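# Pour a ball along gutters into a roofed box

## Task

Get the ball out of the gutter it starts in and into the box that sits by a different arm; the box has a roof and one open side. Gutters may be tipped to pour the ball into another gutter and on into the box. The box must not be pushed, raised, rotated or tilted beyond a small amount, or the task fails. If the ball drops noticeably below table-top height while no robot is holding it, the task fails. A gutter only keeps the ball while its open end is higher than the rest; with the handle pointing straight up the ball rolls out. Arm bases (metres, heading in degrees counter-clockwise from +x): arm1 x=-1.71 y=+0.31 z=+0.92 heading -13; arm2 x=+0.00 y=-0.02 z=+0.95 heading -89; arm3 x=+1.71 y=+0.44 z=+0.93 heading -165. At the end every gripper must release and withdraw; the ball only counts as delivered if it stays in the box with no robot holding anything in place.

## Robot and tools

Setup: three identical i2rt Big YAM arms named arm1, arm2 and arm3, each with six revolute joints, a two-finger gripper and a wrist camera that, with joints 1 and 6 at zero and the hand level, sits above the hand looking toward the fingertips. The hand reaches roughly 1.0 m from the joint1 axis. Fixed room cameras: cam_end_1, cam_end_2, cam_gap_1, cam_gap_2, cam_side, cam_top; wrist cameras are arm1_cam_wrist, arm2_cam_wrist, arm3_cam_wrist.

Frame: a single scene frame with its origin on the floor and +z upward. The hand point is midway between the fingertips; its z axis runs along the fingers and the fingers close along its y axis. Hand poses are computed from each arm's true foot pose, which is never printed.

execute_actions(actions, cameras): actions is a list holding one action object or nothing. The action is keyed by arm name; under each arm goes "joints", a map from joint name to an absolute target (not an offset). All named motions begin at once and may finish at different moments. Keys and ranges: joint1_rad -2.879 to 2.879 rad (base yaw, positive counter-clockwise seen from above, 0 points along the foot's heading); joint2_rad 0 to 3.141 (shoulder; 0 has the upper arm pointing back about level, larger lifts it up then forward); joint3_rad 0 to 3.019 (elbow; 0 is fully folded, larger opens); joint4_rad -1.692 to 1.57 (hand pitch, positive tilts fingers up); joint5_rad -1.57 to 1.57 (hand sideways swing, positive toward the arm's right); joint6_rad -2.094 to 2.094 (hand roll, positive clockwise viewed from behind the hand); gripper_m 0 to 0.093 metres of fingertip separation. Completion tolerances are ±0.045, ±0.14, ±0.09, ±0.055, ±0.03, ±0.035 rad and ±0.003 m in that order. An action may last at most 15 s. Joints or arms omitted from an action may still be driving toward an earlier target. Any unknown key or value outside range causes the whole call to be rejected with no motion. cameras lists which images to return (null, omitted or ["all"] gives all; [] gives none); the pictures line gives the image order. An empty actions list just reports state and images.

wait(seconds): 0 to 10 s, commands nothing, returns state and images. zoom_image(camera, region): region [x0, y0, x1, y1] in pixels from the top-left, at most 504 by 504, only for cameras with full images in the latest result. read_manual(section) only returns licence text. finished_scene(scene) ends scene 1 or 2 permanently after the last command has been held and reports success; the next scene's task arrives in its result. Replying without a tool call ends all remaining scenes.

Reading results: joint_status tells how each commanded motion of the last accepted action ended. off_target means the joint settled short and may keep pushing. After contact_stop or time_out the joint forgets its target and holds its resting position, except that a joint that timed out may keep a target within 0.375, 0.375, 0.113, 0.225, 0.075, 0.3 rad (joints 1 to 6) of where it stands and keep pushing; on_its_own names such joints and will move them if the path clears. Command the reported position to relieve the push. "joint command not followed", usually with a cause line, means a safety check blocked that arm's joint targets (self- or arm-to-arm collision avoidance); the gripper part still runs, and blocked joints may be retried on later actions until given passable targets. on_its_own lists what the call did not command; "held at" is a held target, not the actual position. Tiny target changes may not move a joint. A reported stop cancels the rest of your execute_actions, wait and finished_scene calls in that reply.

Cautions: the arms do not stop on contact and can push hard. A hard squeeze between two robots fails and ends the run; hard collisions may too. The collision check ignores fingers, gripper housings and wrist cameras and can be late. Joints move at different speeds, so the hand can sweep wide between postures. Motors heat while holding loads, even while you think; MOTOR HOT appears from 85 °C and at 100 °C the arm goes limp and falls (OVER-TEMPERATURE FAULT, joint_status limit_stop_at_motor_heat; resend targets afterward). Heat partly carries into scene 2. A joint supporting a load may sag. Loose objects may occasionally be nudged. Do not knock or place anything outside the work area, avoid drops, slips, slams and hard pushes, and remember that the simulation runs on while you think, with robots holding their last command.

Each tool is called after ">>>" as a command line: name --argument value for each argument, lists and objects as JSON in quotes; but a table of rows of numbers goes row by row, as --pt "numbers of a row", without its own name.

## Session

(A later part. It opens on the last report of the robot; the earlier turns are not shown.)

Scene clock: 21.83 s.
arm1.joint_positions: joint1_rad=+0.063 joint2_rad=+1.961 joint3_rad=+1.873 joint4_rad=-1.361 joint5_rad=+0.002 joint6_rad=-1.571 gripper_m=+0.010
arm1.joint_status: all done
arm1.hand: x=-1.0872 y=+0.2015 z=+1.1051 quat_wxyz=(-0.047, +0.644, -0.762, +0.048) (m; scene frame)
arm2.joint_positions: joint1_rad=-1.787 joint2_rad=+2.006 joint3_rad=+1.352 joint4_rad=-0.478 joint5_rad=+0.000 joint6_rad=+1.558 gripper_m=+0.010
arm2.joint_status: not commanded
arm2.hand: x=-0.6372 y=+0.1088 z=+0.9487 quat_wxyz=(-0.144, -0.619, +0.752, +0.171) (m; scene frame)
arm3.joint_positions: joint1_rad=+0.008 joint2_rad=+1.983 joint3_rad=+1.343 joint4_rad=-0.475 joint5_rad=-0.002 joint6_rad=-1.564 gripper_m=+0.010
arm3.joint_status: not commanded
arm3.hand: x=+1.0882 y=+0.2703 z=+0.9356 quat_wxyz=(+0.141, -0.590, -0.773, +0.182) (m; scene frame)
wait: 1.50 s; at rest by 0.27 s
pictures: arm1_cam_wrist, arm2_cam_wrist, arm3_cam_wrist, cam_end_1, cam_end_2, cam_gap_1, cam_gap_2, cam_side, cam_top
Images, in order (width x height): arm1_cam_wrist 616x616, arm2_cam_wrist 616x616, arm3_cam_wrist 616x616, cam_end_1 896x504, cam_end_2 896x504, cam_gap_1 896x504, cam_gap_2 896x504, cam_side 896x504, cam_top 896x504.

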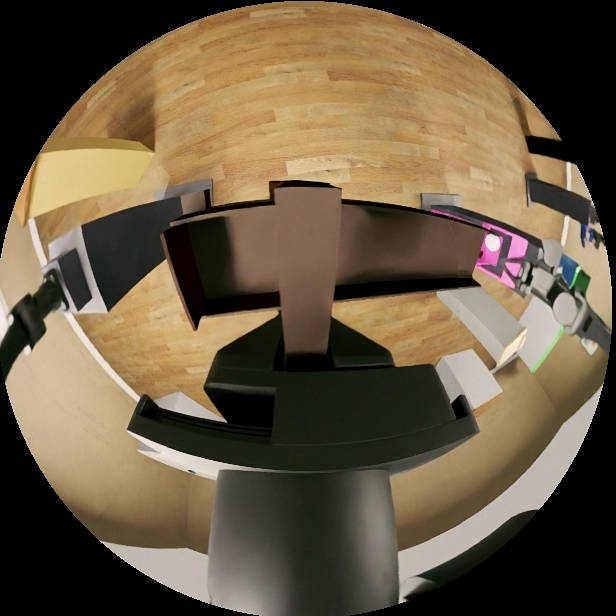

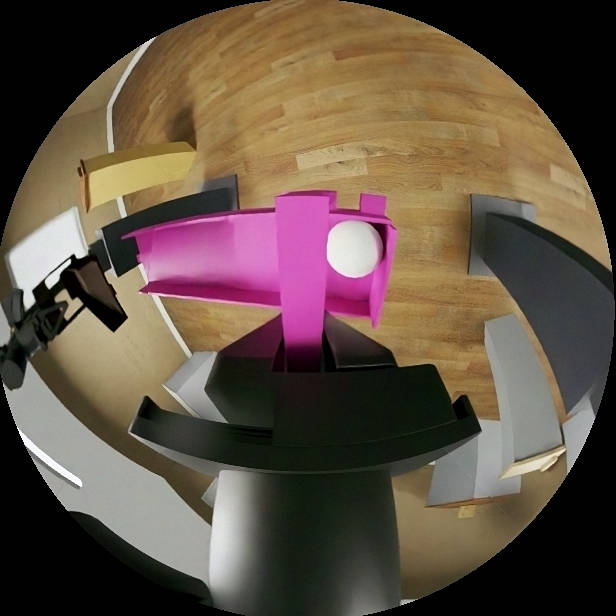

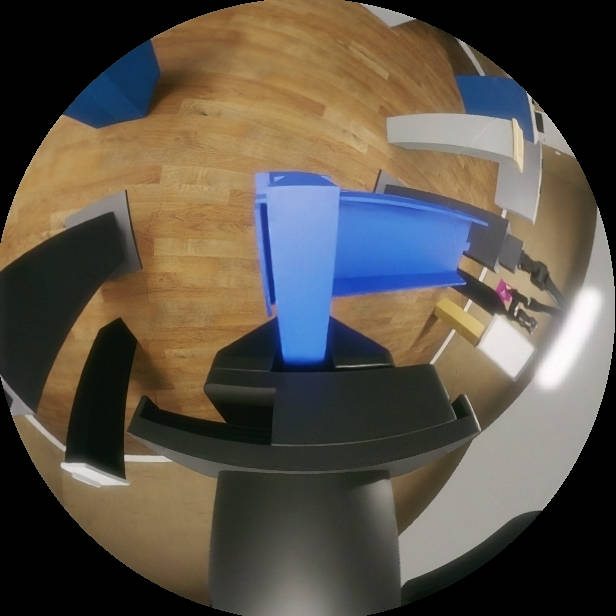

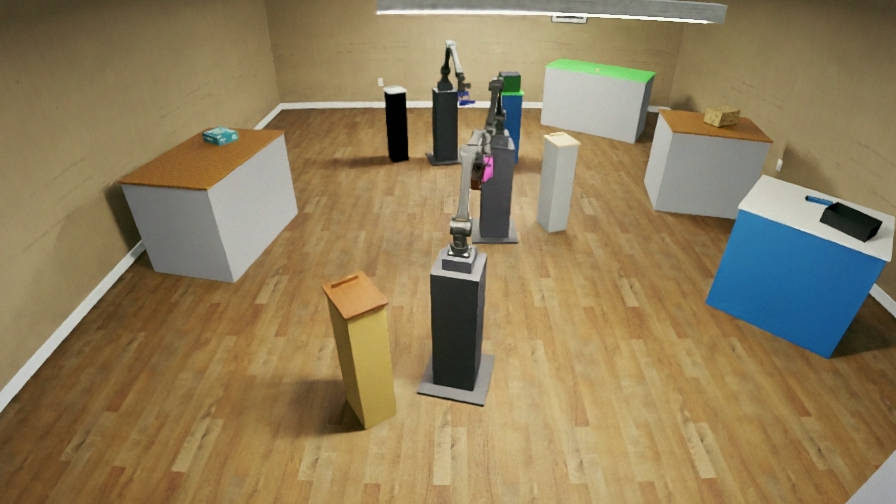

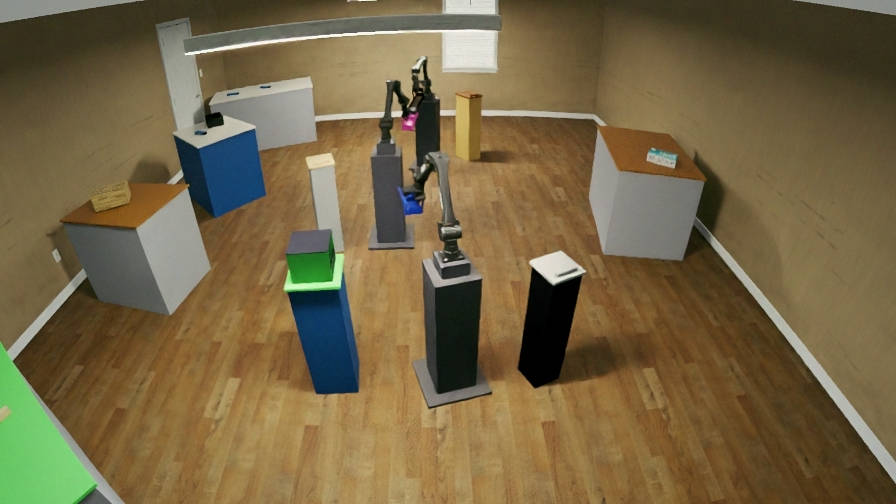

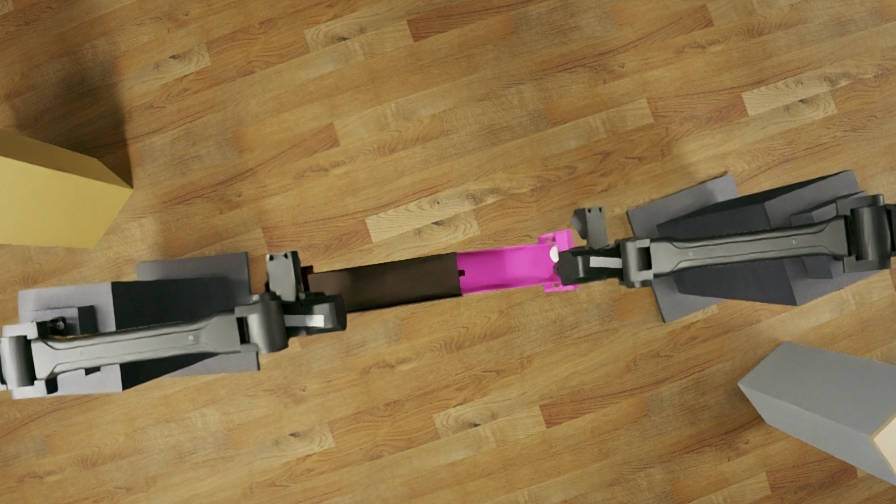

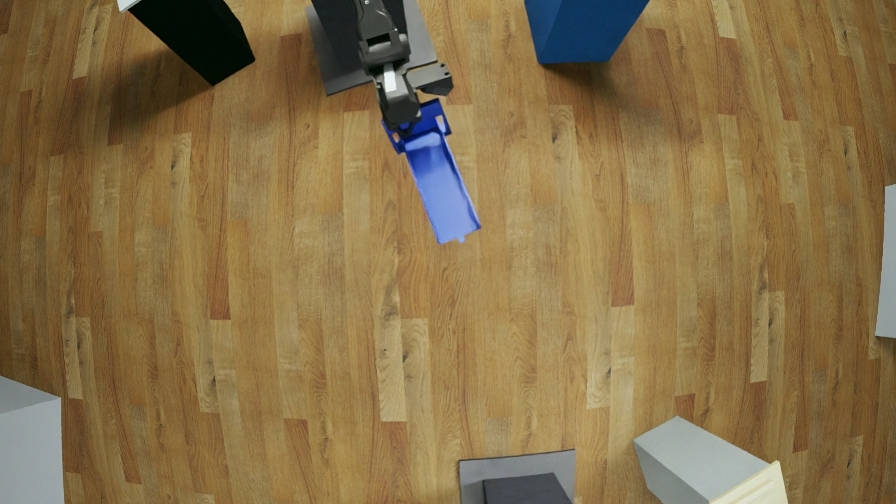

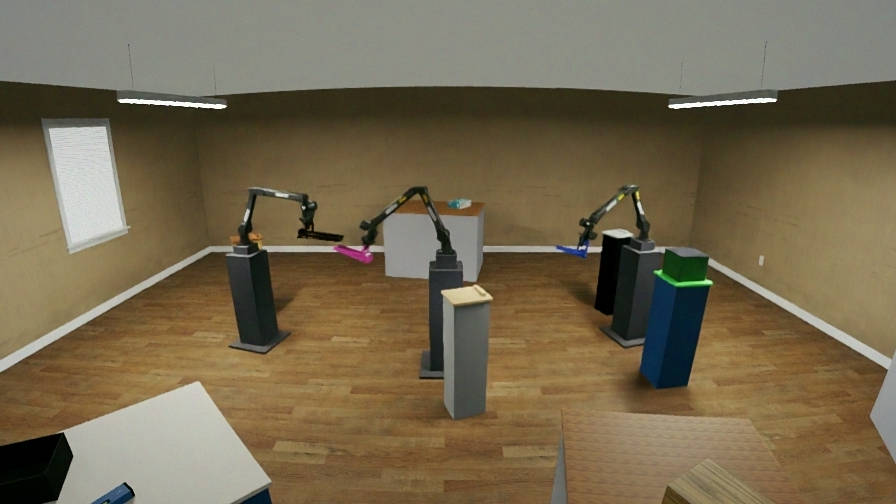

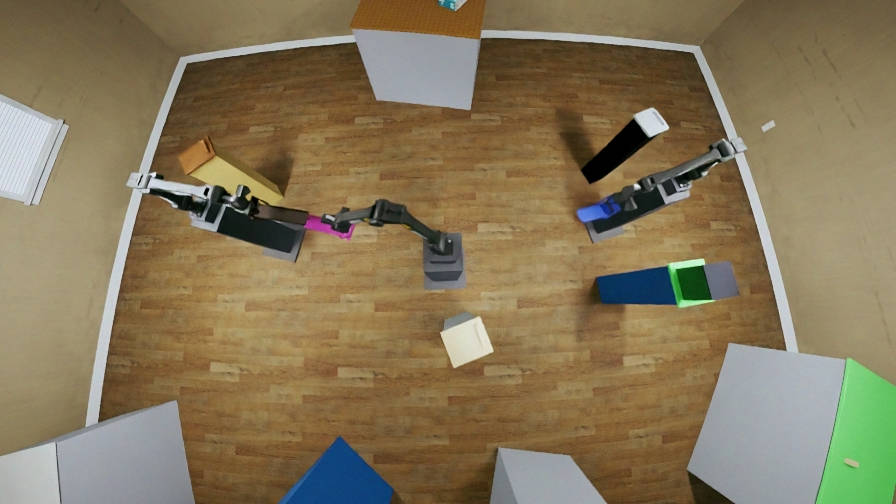

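>>> execute_actions --actions '[{"arm1":{"joints":{"joint1_rad":2.42,"joint2_rad":1.7,"joint3_rad":1.6,"joint4_rad":-1.45,"joint5_rad":0.25,"joint6_rad":0.026}},"arm3":{"joints":{"joint2_rad":2.17,"joint3_rad":1.78,"joint4_rad":-0.58}}}]' --cameras '[]'

>>> execute_actions --actions '[{"arm1":{"joints":{"joint2_rad":1.91,"joint3_rad":1.45,"joint4_rad":-1.08}},"arm2":{"joints":{"joint2_rad":1.6,"joint3_rad":1.37,"joint4_rad":-0.75}}}]' --cameras '[]'

>>> execute_actions --actions '[{"arm1":{"joints":{"gripper_m":0.09}},"arm2":{"joints":{"joint1_rad":1.8}}}]' --cameras '["cam_side","cam_gap_2","cam_end_1"]'

Scene clock: 24.33 s.
arm1.joint_positions: joint1_rad=+2.426 joint2_rad=+1.718 joint3_rad=+1.601 joint4_rad=-1.438 joint5_rad=+0.245 joint6_rad=+0.016 gripper_m=+0.010
arm1.joint_status: all done
arm1.hand: x=-1.9925 y=+0.7610 z=+1.1304 quat_wxyz=(-0.120, +0.879, -0.459, +0.052) (m; scene frame)
arm2.joint_positions: joint1_rad=-1.787 joint2_rad=+2.006 joint3_rad=+1.352 joint4_rad=-0.478 joint5_rad=+0.000 joint6_rad=+1.558 gripper_m=+0.010
arm2.joint_status: not commanded
arm2.hand: x=-0.6372 y=+0.1088 z=+0.9487 quat_wxyz=(-0.144, -0.619, +0.752, +0.171) (m; scene frame)
arm3.joint_positions: joint1_rad=+0.008 joint2_rad=+2.195 joint3_rad=+1.733 joint4_rad=-0.576 joint5_rad=-0.002 joint6_rad=-1.564 gripper_m=+0.010
arm3.joint_status: all done
arm3.hand: x=+0.9781 y=+0.2395 z=+0.9511 quat_wxyz=(+0.163, -0.584, -0.766, +0.212) (m; scene frame)
pictures: none
No camera images: the call's "cameras" was empty. Leave "cameras" out to get every camera's image.

Scene clock: 25.73 s.
arm1.joint_positions: joint1_rad=+2.426 joint2_rad=+1.923 joint3_rad=+1.439 joint4_rad=-1.095 joint5_rad=+0.249 joint6_rad=+0.022 gripper_m=+0.010
arm1.joint_status: all done
arm1.hand: x=-2.0040 y=+0.7824 z=+0.9647 quat_wxyz=(-0.116, +0.878, -0.461, +0.063) (m; scene frame)
arm2.joint_positions: joint1_rad=-1.787 joint2_rad=+1.617 joint3_rad=+1.348 joint4_rad=-0.745 joint5_rad=+0.000 joint6_rad=+1.558 gripper_m=+0.010
arm2.joint_status: all done
arm2.hand: x=-0.5899 y=+0.1013 z=+1.1532 quat_wxyz=(-0.180, -0.610, +0.741, +0.216) (m; scene frame)
arm3.joint_positions: joint1_rad=+0.008 joint2_rad=+2.195 joint3_rad=+1.733 joint4_rad=-0.576 joint5_rad=-0.002 joint6_rad=-1.564 gripper_m=+0.010
arm3.joint_status: not commanded
arm3.hand: x=+0.9781 y=+0.2395 z=+0.9511 quat_wxyz=(+0.163, -0.584, -0.766, +0.212) (m; scene frame)
pictures: none
No camera images: the call's "cameras" was empty. Leave "cameras" out to get every camera's image.

Scene clock: 28.63 s.
arm1.joint_positions: joint1_rad=+2.426 joint2_rad=+1.914 joint3_rad=+1.439 joint4_rad=-1.095 joint5_rad=+0.249 joint6_rad=+0.022 gripper_m=+0.090
arm1.joint_status: all done
arm1.hand: x=-2.0045 y=+0.7830 z=+0.9693 quat_wxyz=(-0.118, +0.877, -0.461, +0.059) (m; scene frame)
arm2.joint_positions: joint1_rad=+1.808 joint2_rad=+1.620 joint3_rad=+1.348 joint4_rad=-0.745 joint5_rad=-0.002 joint6_rad=+1.559 gripper_m=+0.010
arm2.joint_status: all done
arm2.hand: x=+0.5897 y=+0.1274 z=+1.1340 quat_wxyz=(-0.165, -0.586, -0.765, -0.208) (m; scene frame)
arm3.joint_positions: joint1_rad=+0.008 joint2_rad=+2.195 joint3_rad=+1.733 joint4_rad=-0.576 joint5_rad=-0.002 joint6_rad=-1.564 gripper_m=+0.010
arm3.joint_status: not commanded
arm3.hand: x=+0.9781 y=+0.2395 z=+0.9511 quat_wxyz=(+0.163, -0.584, -0.766, +0.212) (m; scene frame)
pictures: cam_end_1, cam_gap_2, cam_side
Images, in order (width x height): cam_end_1 896x504, cam_gap_2 896x504, cam_side 896x504.

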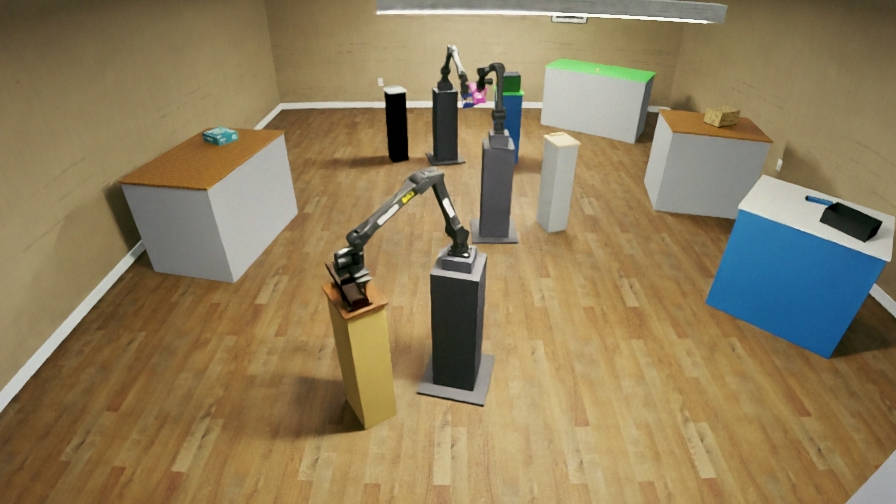

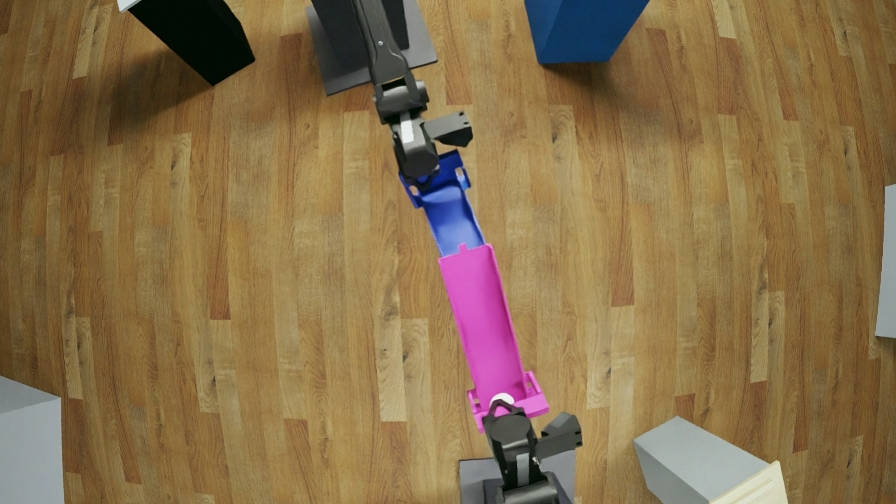

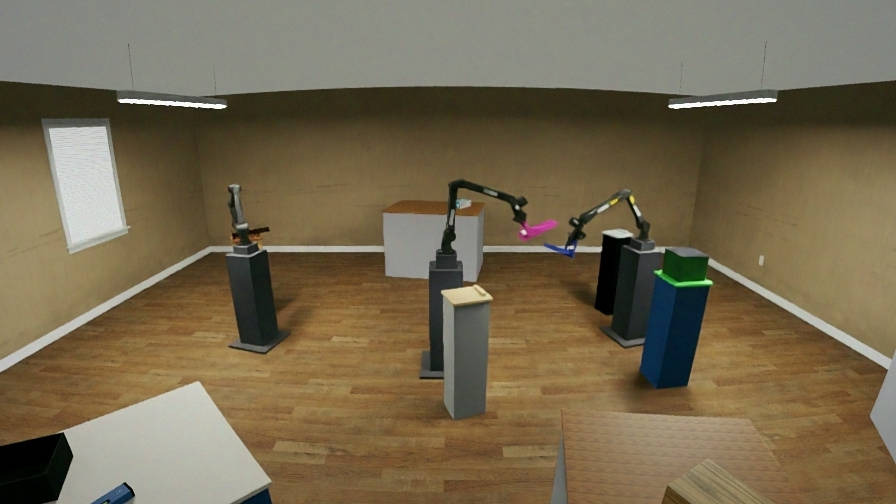

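>>> execute_actions --actions '[{"arm1":{"joints":{"joint2_rad":1.6,"joint3_rad":1.6,"joint4_rad":-1.5}},"arm2":{"joints":{"joint2_rad":1.92,"joint3_rad":1.9,"joint4_rad":-1.13}}}]' --cameras '["cam_side","cam_gap_2"]'

>>> zoom_image --camera "cam_side" --region '[430, 160, 670, 280]'

Scene clock: 30.30 s.
arm1.joint_positions: joint1_rad=+2.426 joint2_rad=+1.597 joint3_rad=+1.589 joint4_rad=-1.486 joint5_rad=+0.249 joint6_rad=+0.022 gripper_m=+0.090
arm1.joint_status: all done
arm1.hand: x=-1.9764 y=+0.7384 z=+1.1850 quat_wxyz=(-0.135, +0.875, -0.465, +0.025) (m; scene frame)
arm2.joint_positions: joint1_rad=+1.808 joint2_rad=+1.962 joint3_rad=+1.837 joint4_rad=-1.120 joint5_rad=-0.002 joint6_rad=+1.559 gripper_m=+0.010
arm2.joint_status: all done
arm2.hand: x=+0.6679 y=+0.1472 z=+1.1126 quat_wxyz=(-0.096, -0.601, -0.784, -0.120) (m; scene frame)
arm3.joint_positions: joint1_rad=+0.008 joint2_rad=+2.195 joint3_rad=+1.733 joint4_rad=-0.576 joint5_rad=-0.002 joint6_rad=-1.564 gripper_m=+0.010
arm3.joint_status: not commanded
arm3.hand: x=+0.9781 y=+0.2395 z=+0.9511 quat_wxyz=(+0.163, -0.584, -0.766, +0.212) (m; scene frame)
pictures: cam_gap_2, cam_side
Images, in order (width x height): cam_gap_2 896x504, cam_side 896x504.

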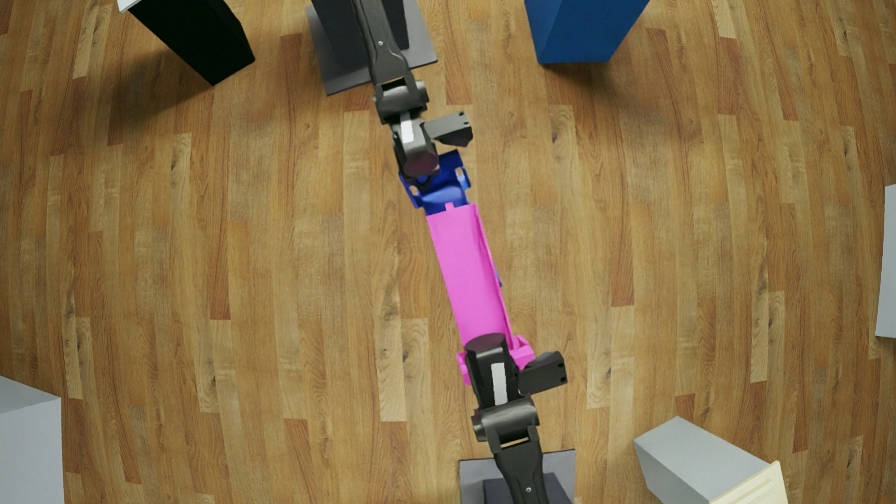

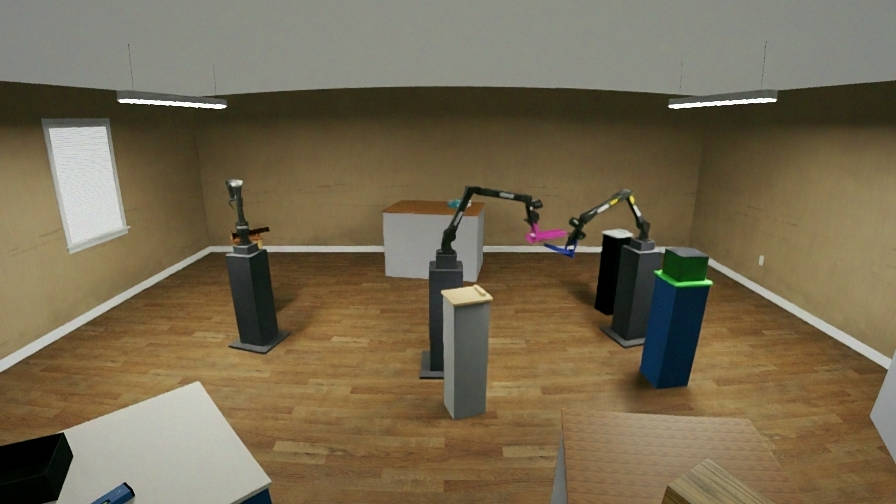

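Region (430, 160, 670, 280) of cam_side's 896x504 image, scaled by 2.100, with more detail than that image has.

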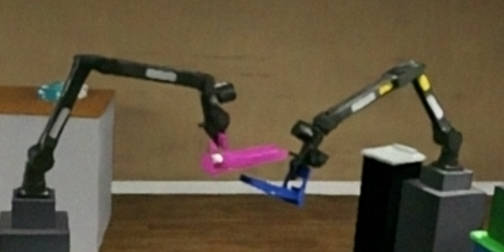

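>>> execute_actions --actions '[{"arm2":{"joints":{"joint2_rad":1.85}}}]' --cameras '[]'

>>> execute_actions --actions '[{"arm2":{"joints":{"joint4_rad":-1.42}}}]' --cameras '[]'

>>> wait --seconds 1.5

>>> zoom_image --camera "cam_side" --region '[430, 160, 730, 310]'

Scene clock: 31.33 s.
arm1.joint_positions: joint1_rad=+2.426 joint2_rad=+1.597 joint3_rad=+1.589 joint4_rad=-1.486 joint5_rad=+0.249 joint6_rad=+0.022 gripper_m=+0.090
arm1.joint_status: not commanded
arm1.hand: x=-1.9764 y=+0.7384 z=+1.1850 quat_wxyz=(-0.135, +0.875, -0.465, +0.025) (m; scene frame)
arm2.joint_positions: joint1_rad=+1.808 joint2_rad=+1.894 joint3_rad=+1.837 joint4_rad=-1.121 joint5_rad=-0.002 joint6_rad=+1.559 gripper_m=+0.010
arm2.joint_status: all done
arm2.hand: x=+0.6639 y=+0.1464 z=+1.1581 quat_wxyz=(-0.116, -0.598, -0.780, -0.147) (m; scene frame)
arm3.joint_positions: joint1_rad=+0.008 joint2_rad=+2.195 joint3_rad=+1.733 joint4_rad=-0.576 joint5_rad=-0.002 joint6_rad=-1.564 gripper_m=+0.010
arm3.joint_status: not commanded
arm3.hand: x=+0.9781 y=+0.2395 z=+0.9511 quat_wxyz=(+0.163, -0.584, -0.766, +0.212) (m; scene frame)
pictures: none
No camera images: the call's "cameras" was empty. Leave "cameras" out to get every camera's image.

Scene clock: 32.33 s.
arm1.joint_positions: joint1_rad=+2.426 joint2_rad=+1.597 joint3_rad=+1.589 joint4_rad=-1.486 joint5_rad=+0.249 joint6_rad=+0.022 gripper_m=+0.090
arm1.joint_status: not commanded
arm1.hand: x=-1.9764 y=+0.7384 z=+1.1850 quat_wxyz=(-0.135, +0.875, -0.465, +0.025) (m; scene frame)
arm2.joint_positions: joint1_rad=+1.808 joint2_rad=+1.894 joint3_rad=+1.837 joint4_rad=-1.408 joint5_rad=-0.002 joint6_rad=+1.559 gripper_m=+0.010
arm2.joint_status: all done
arm2.hand: x=+0.5978 y=+0.1295 z=+1.1419 quat_wxyz=(-0.029, -0.608, -0.792, -0.035) (m; scene frame)
arm3.joint_positions: joint1_rad=+0.008 joint2_rad=+2.195 joint3_rad=+1.733 joint4_rad=-0.576 joint5_rad=-0.002 joint6_rad=-1.564 gripper_m=+0.010
arm3.joint_status: not commanded
arm3.hand: x=+0.9781 y=+0.2395 z=+0.9511 quat_wxyz=(+0.163, -0.584, -0.766, +0.212) (m; scene frame)
pictures: none
No camera images: the call's "cameras" was empty. Leave "cameras" out to get every camera's image.

Scene clock: 33.83 s.
arm1.joint_positions: joint1_rad=+2.426 joint2_rad=+1.597 joint3_rad=+1.589 joint4_rad=-1.486 joint5_rad=+0.249 joint6_rad=+0.022 gripper_m=+0.090
arm1.joint_status: not commanded
arm1.hand: x=-1.9764 y=+0.7384 z=+1.1850 quat_wxyz=(-0.135, +0.875, -0.465, +0.025) (m; scene frame)
arm2.joint_positions: joint1_rad=+1.808 joint2_rad=+1.894 joint3_rad=+1.837 joint4_rad=-1.408 joint5_rad=-0.002 joint6_rad=+1.559 gripper_m=+0.010
arm2.joint_status: all done
arm2.hand: x=+0.5978 y=+0.1295 z=+1.1419 quat_wxyz=(-0.029, -0.608, -0.792, -0.035) (m; scene frame)
arm3.joint_positions: joint1_rad=+0.008 joint2_rad=+2.195 joint3_rad=+1.733 joint4_rad=-0.582 joint5_rad=+0.001 joint6_rad=-1.568 gripper_m=+0.010
arm3.joint_status: not commanded
arm3.hand: x=+0.9791 y=+0.2406 z=+0.9503 quat_wxyz=(+0.163, -0.584, -0.768, +0.208) (m; scene frame)
wait: 1.50 s; at rest by 0.27 s
pictures: arm1_cam_wrist, arm2_cam_wrist, arm3_cam_wrist, cam_end_1, cam_end_2, cam_gap_1, cam_gap_2, cam_side, cam_top
Images, in order (width x height): arm1_cam_wrist 616x616, arm2_cam_wrist 616x616, arm3_cam_wrist 616x616, cam_end_1 896x504, cam_end_2 896x504, cam_gap_1 896x504, cam_gap_2 896x504, cam_side 896x504, cam_top 896x504.

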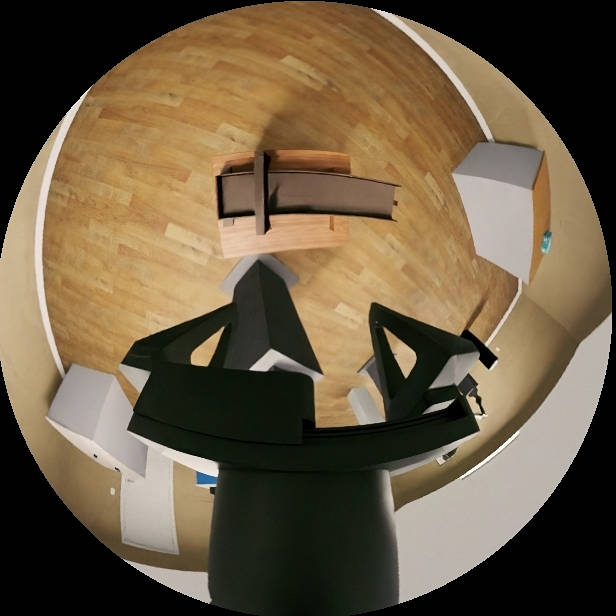

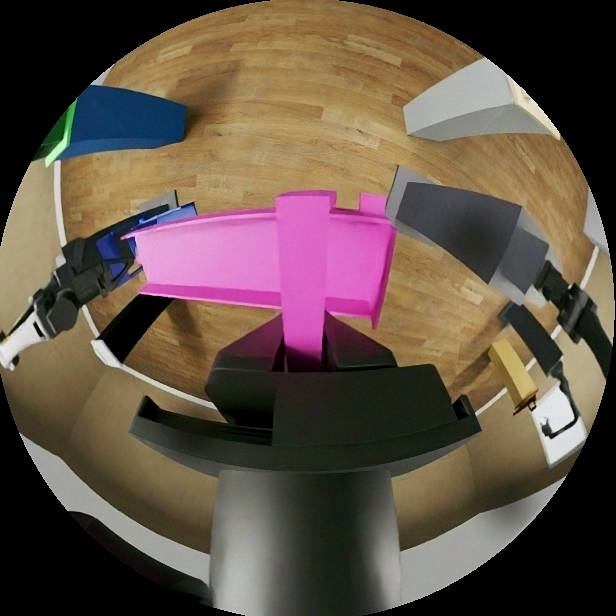

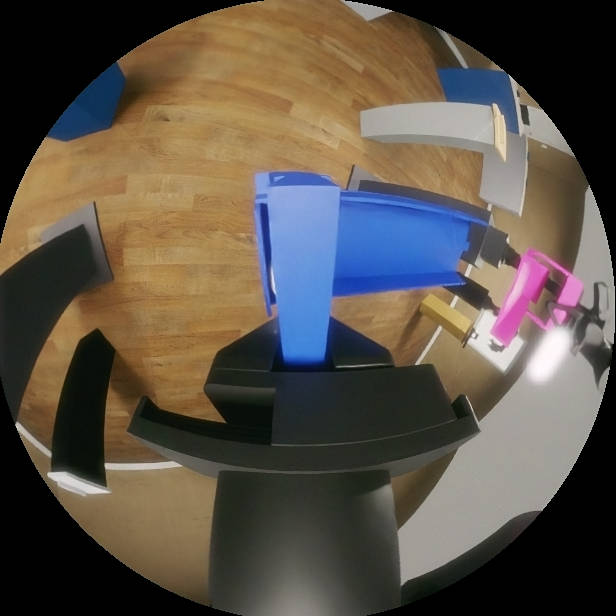

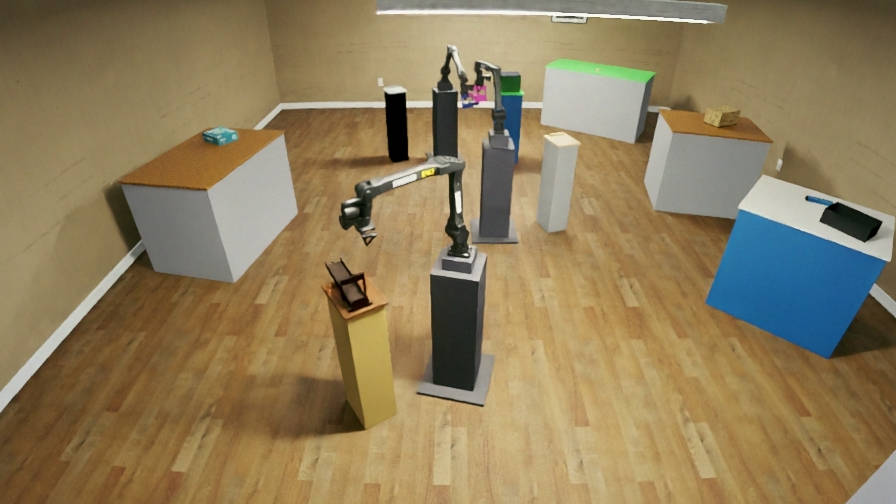

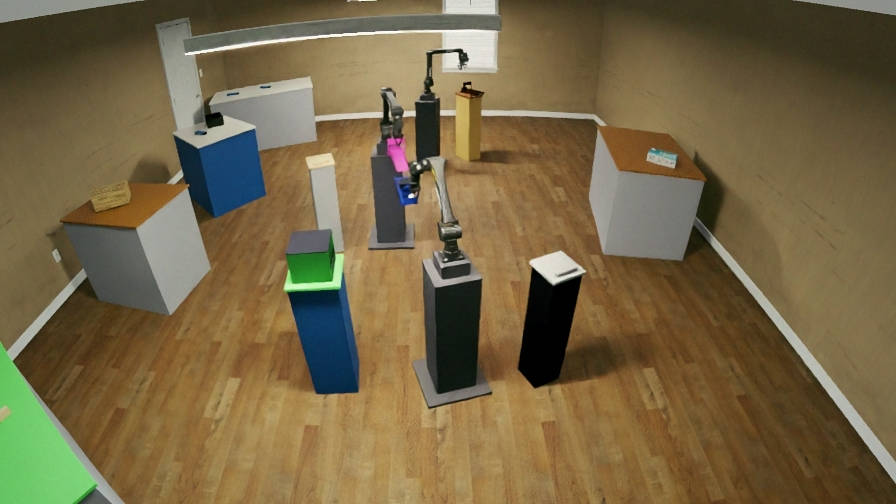

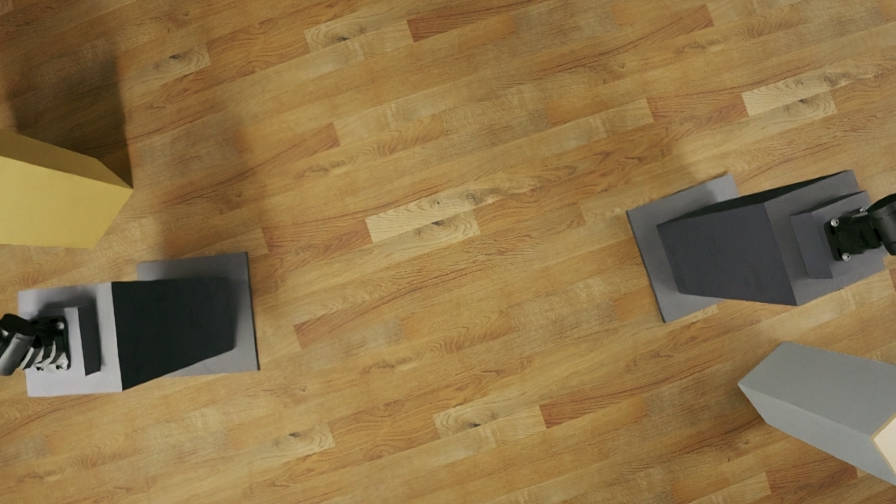

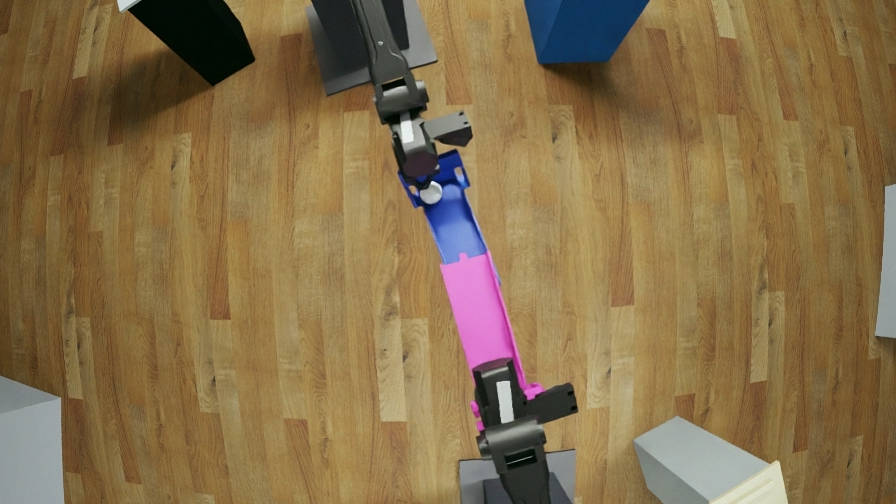

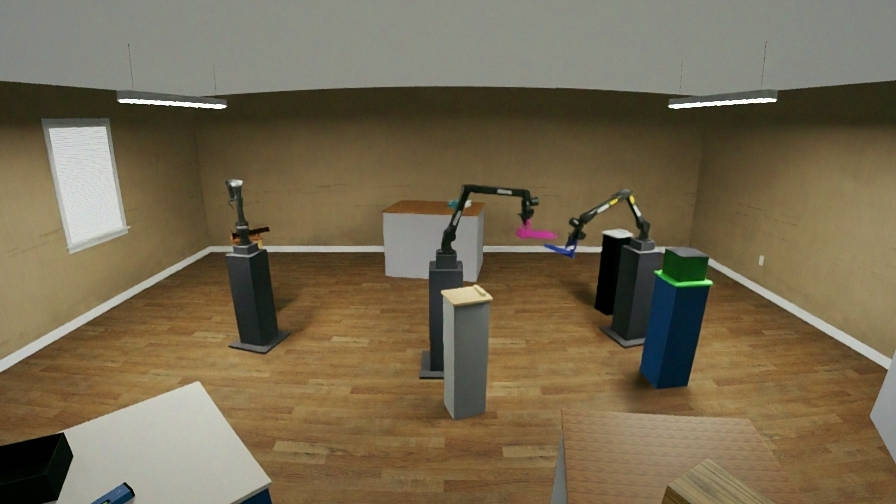

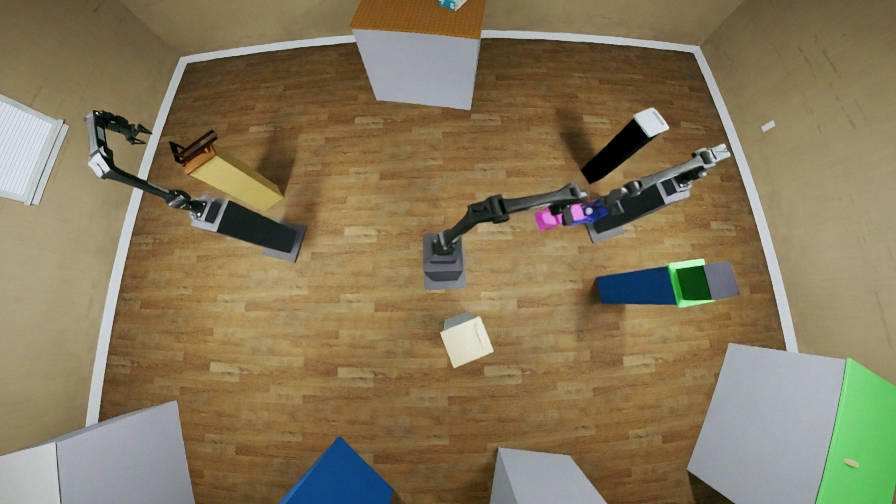

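Region (430, 160, 730, 310) of cam_side's 896x504 image, scaled by 1.680, with more detail than that image has.

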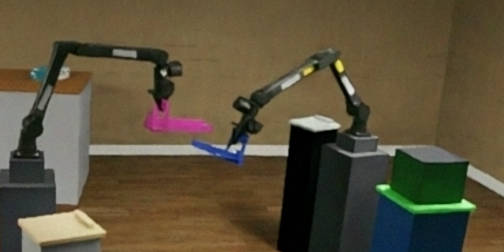

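>>> execute_actions --actions '[{"arm2":{"joints":{"joint1_rad":0.066,"joint2_rad":1.7,"joint3_rad":1.6,"joint4_rad":-1.48,"joint5_rad":-0.25,"joint6_rad":-0.314}}}]' --cameras '[]'

>>> execute_actions --actions '[{"arm2":{"joints":{"joint2_rad":2.0,"joint3_rad":1.51,"joint4_rad":-1.08}},"arm3":{"joints":{"joint2_rad":1.4,"joint3_rad":1.2,"joint4_rad":-0.75}}}]' --cameras '[]'

>>> execute_actions --actions '[{"arm2":{"joints":{"gripper_m":0.09}},"arm3":{"joints":{"joint2_rad":0.6,"joint3_rad":0.58,"joint4_rad":-1.0}}}]' --cameras '[]'

>>> execute_actions --actions '[{"arm2":{"joints":{"joint2_rad":1.6,"joint3_rad":1.6,"joint4_rad":-1.5}},"arm3":{"joints":{"joint1_rad":1.33}}}]' --cameras '["arm3_cam_wrist","cam_end_2","cam_top","cam_side","cam_end_1"]'

Scene clock: 36.43 s.
arm1.joint_positions: joint1_rad=+2.426 joint2_rad=+1.597 joint3_rad=+1.589 joint4_rad=-1.486 joint5_rad=+0.249 joint6_rad=+0.022 gripper_m=+0.090
arm1.joint_status: not commanded
arm1.hand: x=-1.9764 y=+0.7384 z=+1.1850 quat_wxyz=(-0.135, +0.875, -0.465, +0.025) (m; scene frame)
arm2.joint_positions: joint1_rad=+0.058 joint2_rad=+1.725 joint3_rad=+1.597 joint4_rad=-1.467 joint5_rad=-0.243 joint6_rad=-0.297 gripper_m=+0.010
arm2.joint_status: all done
arm2.hand: x=+0.0803 y=-0.5380 z=+1.1579 quat_wxyz=(-0.084, -0.563, -0.818, -0.077) (m; scene frame)
arm3.joint_positions: joint1_rad=+0.008 joint2_rad=+2.195 joint3_rad=+1.733 joint4_rad=-0.582 joint5_rad=+0.001 joint6_rad=-1.568 gripper_m=+0.010
arm3.joint_status: not commanded
arm3.hand: x=+0.9791 y=+0.2406 z=+0.9503 quat_wxyz=(+0.163, -0.584, -0.768, +0.208) (m; scene frame)
pictures: none
No camera images: the call's "cameras" was empty. Leave "cameras" out to get every camera's image.

Scene clock: 38.07 s.
arm1.joint_positions: joint1_rad=+2.426 joint2_rad=+1.597 joint3_rad=+1.589 joint4_rad=-1.486 joint5_rad=+0.249 joint6_rad=+0.022 gripper_m=+0.090
arm1.joint_status: not commanded
arm1.hand: x=-1.9764 y=+0.7384 z=+1.1850 quat_wxyz=(-0.135, +0.875, -0.465, +0.025) (m; scene frame)
arm2.joint_positions: joint1_rad=+0.058 joint2_rad=+2.027 joint3_rad=+1.500 joint4_rad=-1.095 joint5_rad=-0.247 joint6_rad=-0.305 gripper_m=+0.010
arm2.joint_status: all done
arm2.hand: x=+0.0811 y=-0.5865 z=+0.9612 quat_wxyz=(-0.077, -0.561, -0.819, -0.089) (m; scene frame)
arm3.joint_positions: joint1_rad=+0.008 joint2_rad=+1.409 joint3_rad=+1.181 joint4_rad=-0.751 joint5_rad=+0.001 joint6_rad=-1.568 gripper_m=+0.010
arm3.joint_status: all done
arm3.hand: x=+1.1997 y=+0.3002 z=+1.1576 quat_wxyz=(+0.182, -0.578, -0.761, +0.233) (m; scene frame)
pictures: none
No camera images: the call's "cameras" was empty. Leave "cameras" out to get every camera's image.

Scene clock: 39.43 s.
arm1.joint_positions: joint1_rad=+2.426 joint2_rad=+1.597 joint3_rad=+1.589 joint4_rad=-1.486 joint5_rad=+0.249 joint6_rad=+0.022 gripper_m=+0.090
arm1.joint_status: not commanded
arm1.hand: x=-1.9764 y=+0.7384 z=+1.1850 quat_wxyz=(-0.135, +0.875, -0.465, +0.025) (m; scene frame)
arm2.joint_positions: joint1_rad=+0.058 joint2_rad=+2.027 joint3_rad=+1.500 joint4_rad=-1.095 joint5_rad=-0.247 joint6_rad=-0.305 gripper_m=+0.090
arm2.joint_status: all done
arm2.hand: x=+0.0812 y=-0.5866 z=+0.9613 quat_wxyz=(-0.077, -0.561, -0.819, -0.089) (m; scene frame)
arm3.joint_positions: joint1_rad=+0.008 joint2_rad=+0.607 joint3_rad=+0.559 joint4_rad=-1.002 joint5_rad=+0.001 joint6_rad=-1.568 gripper_m=+0.010
arm3.joint_status: all done
arm3.hand: x=+1.4723 y=+0.3765 z=+1.1015 quat_wxyz=(+0.161, -0.584, -0.768, +0.206) (m; scene frame)
pictures: none
No camera images: the call's "cameras" was empty. Leave "cameras" out to get every camera's image.

Scene clock: 41.10 s.
arm1.joint_positions: joint1_rad=+2.426 joint2_rad=+1.597 joint3_rad=+1.589 joint4_rad=-1.486 joint5_rad=+0.249 joint6_rad=+0.022 gripper_m=+0.090
arm1.joint_status: not commanded
arm1.hand: x=-1.9764 y=+0.7384 z=+1.1850 quat_wxyz=(-0.135, +0.875, -0.465, +0.025) (m; scene frame)
arm2.joint_positions: joint1_rad=+0.058 joint2_rad=+1.600 joint3_rad=+1.576 joint4_rad=-1.486 joint5_rad=-0.249 joint6_rad=-0.305 gripper_m=+0.090
arm2.joint_status: all done
arm2.hand: x=+0.0802 y=-0.5147 z=+1.2104 quat_wxyz=(-0.112, -0.555, -0.823, -0.046) (m; scene frame)
arm3.joint_positions: joint1_rad=+1.326 joint2_rad=+0.607 joint3_rad=+0.559 joint4_rad=-1.002 joint5_rad=+0.001 joint6_rad=-1.568 gripper_m=+0.010
arm3.joint_status: all done
arm3.hand: x=+1.7206 y=+0.1904 z=+1.0980 quat_wxyz=(+0.003, +0.009, -0.967, +0.255) (m; scene frame)
pictures: arm3_cam_wrist, cam_end_1, cam_end_2, cam_side, cam_top
Images, in order (width x height): arm3_cam_wrist 616x616, cam_end_1 896x504, cam_end_2 896x504, cam_side 896x504, cam_top 896x504.

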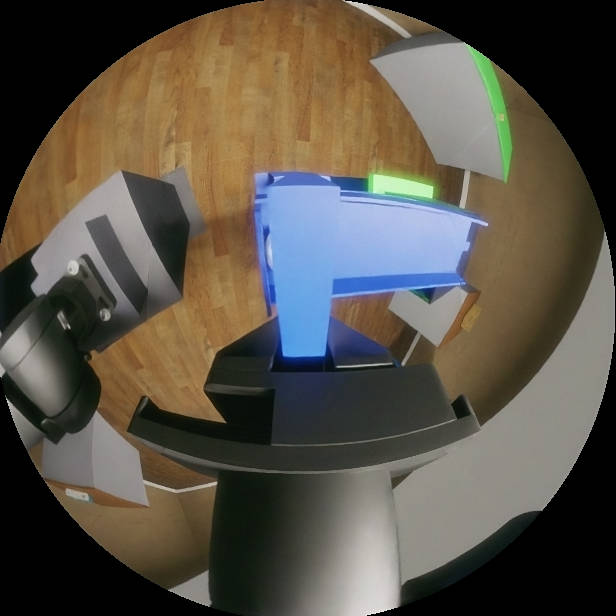

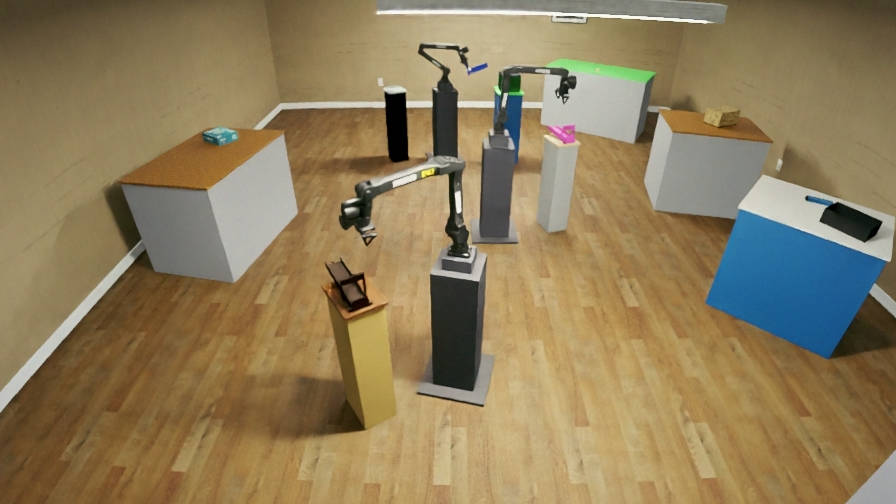

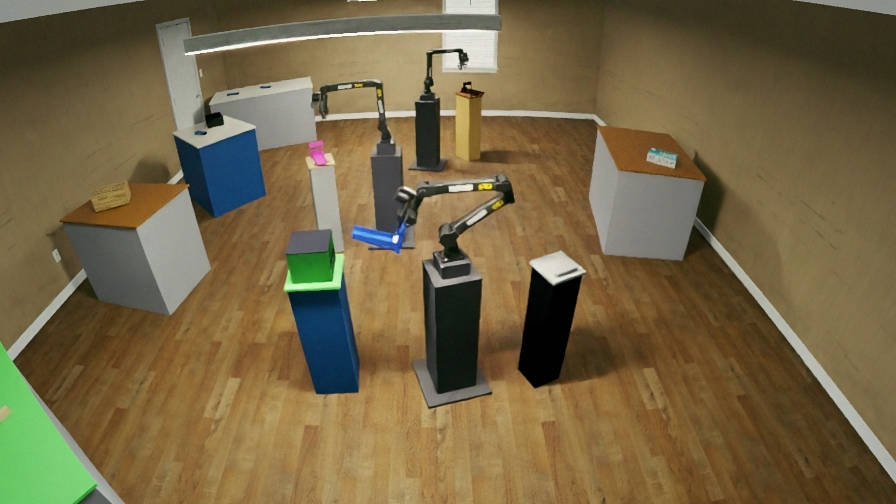

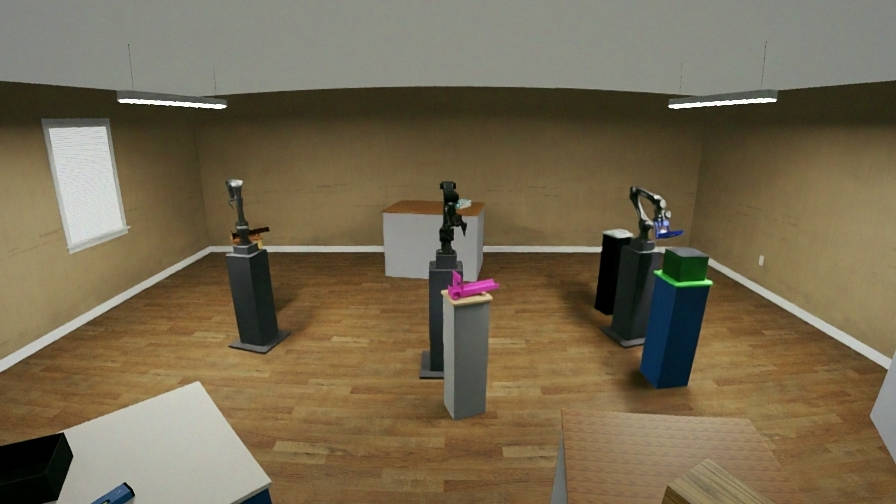

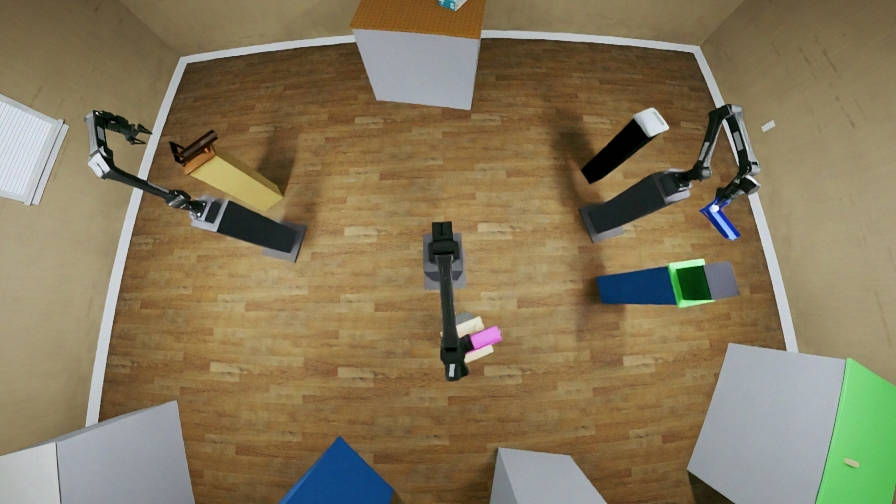

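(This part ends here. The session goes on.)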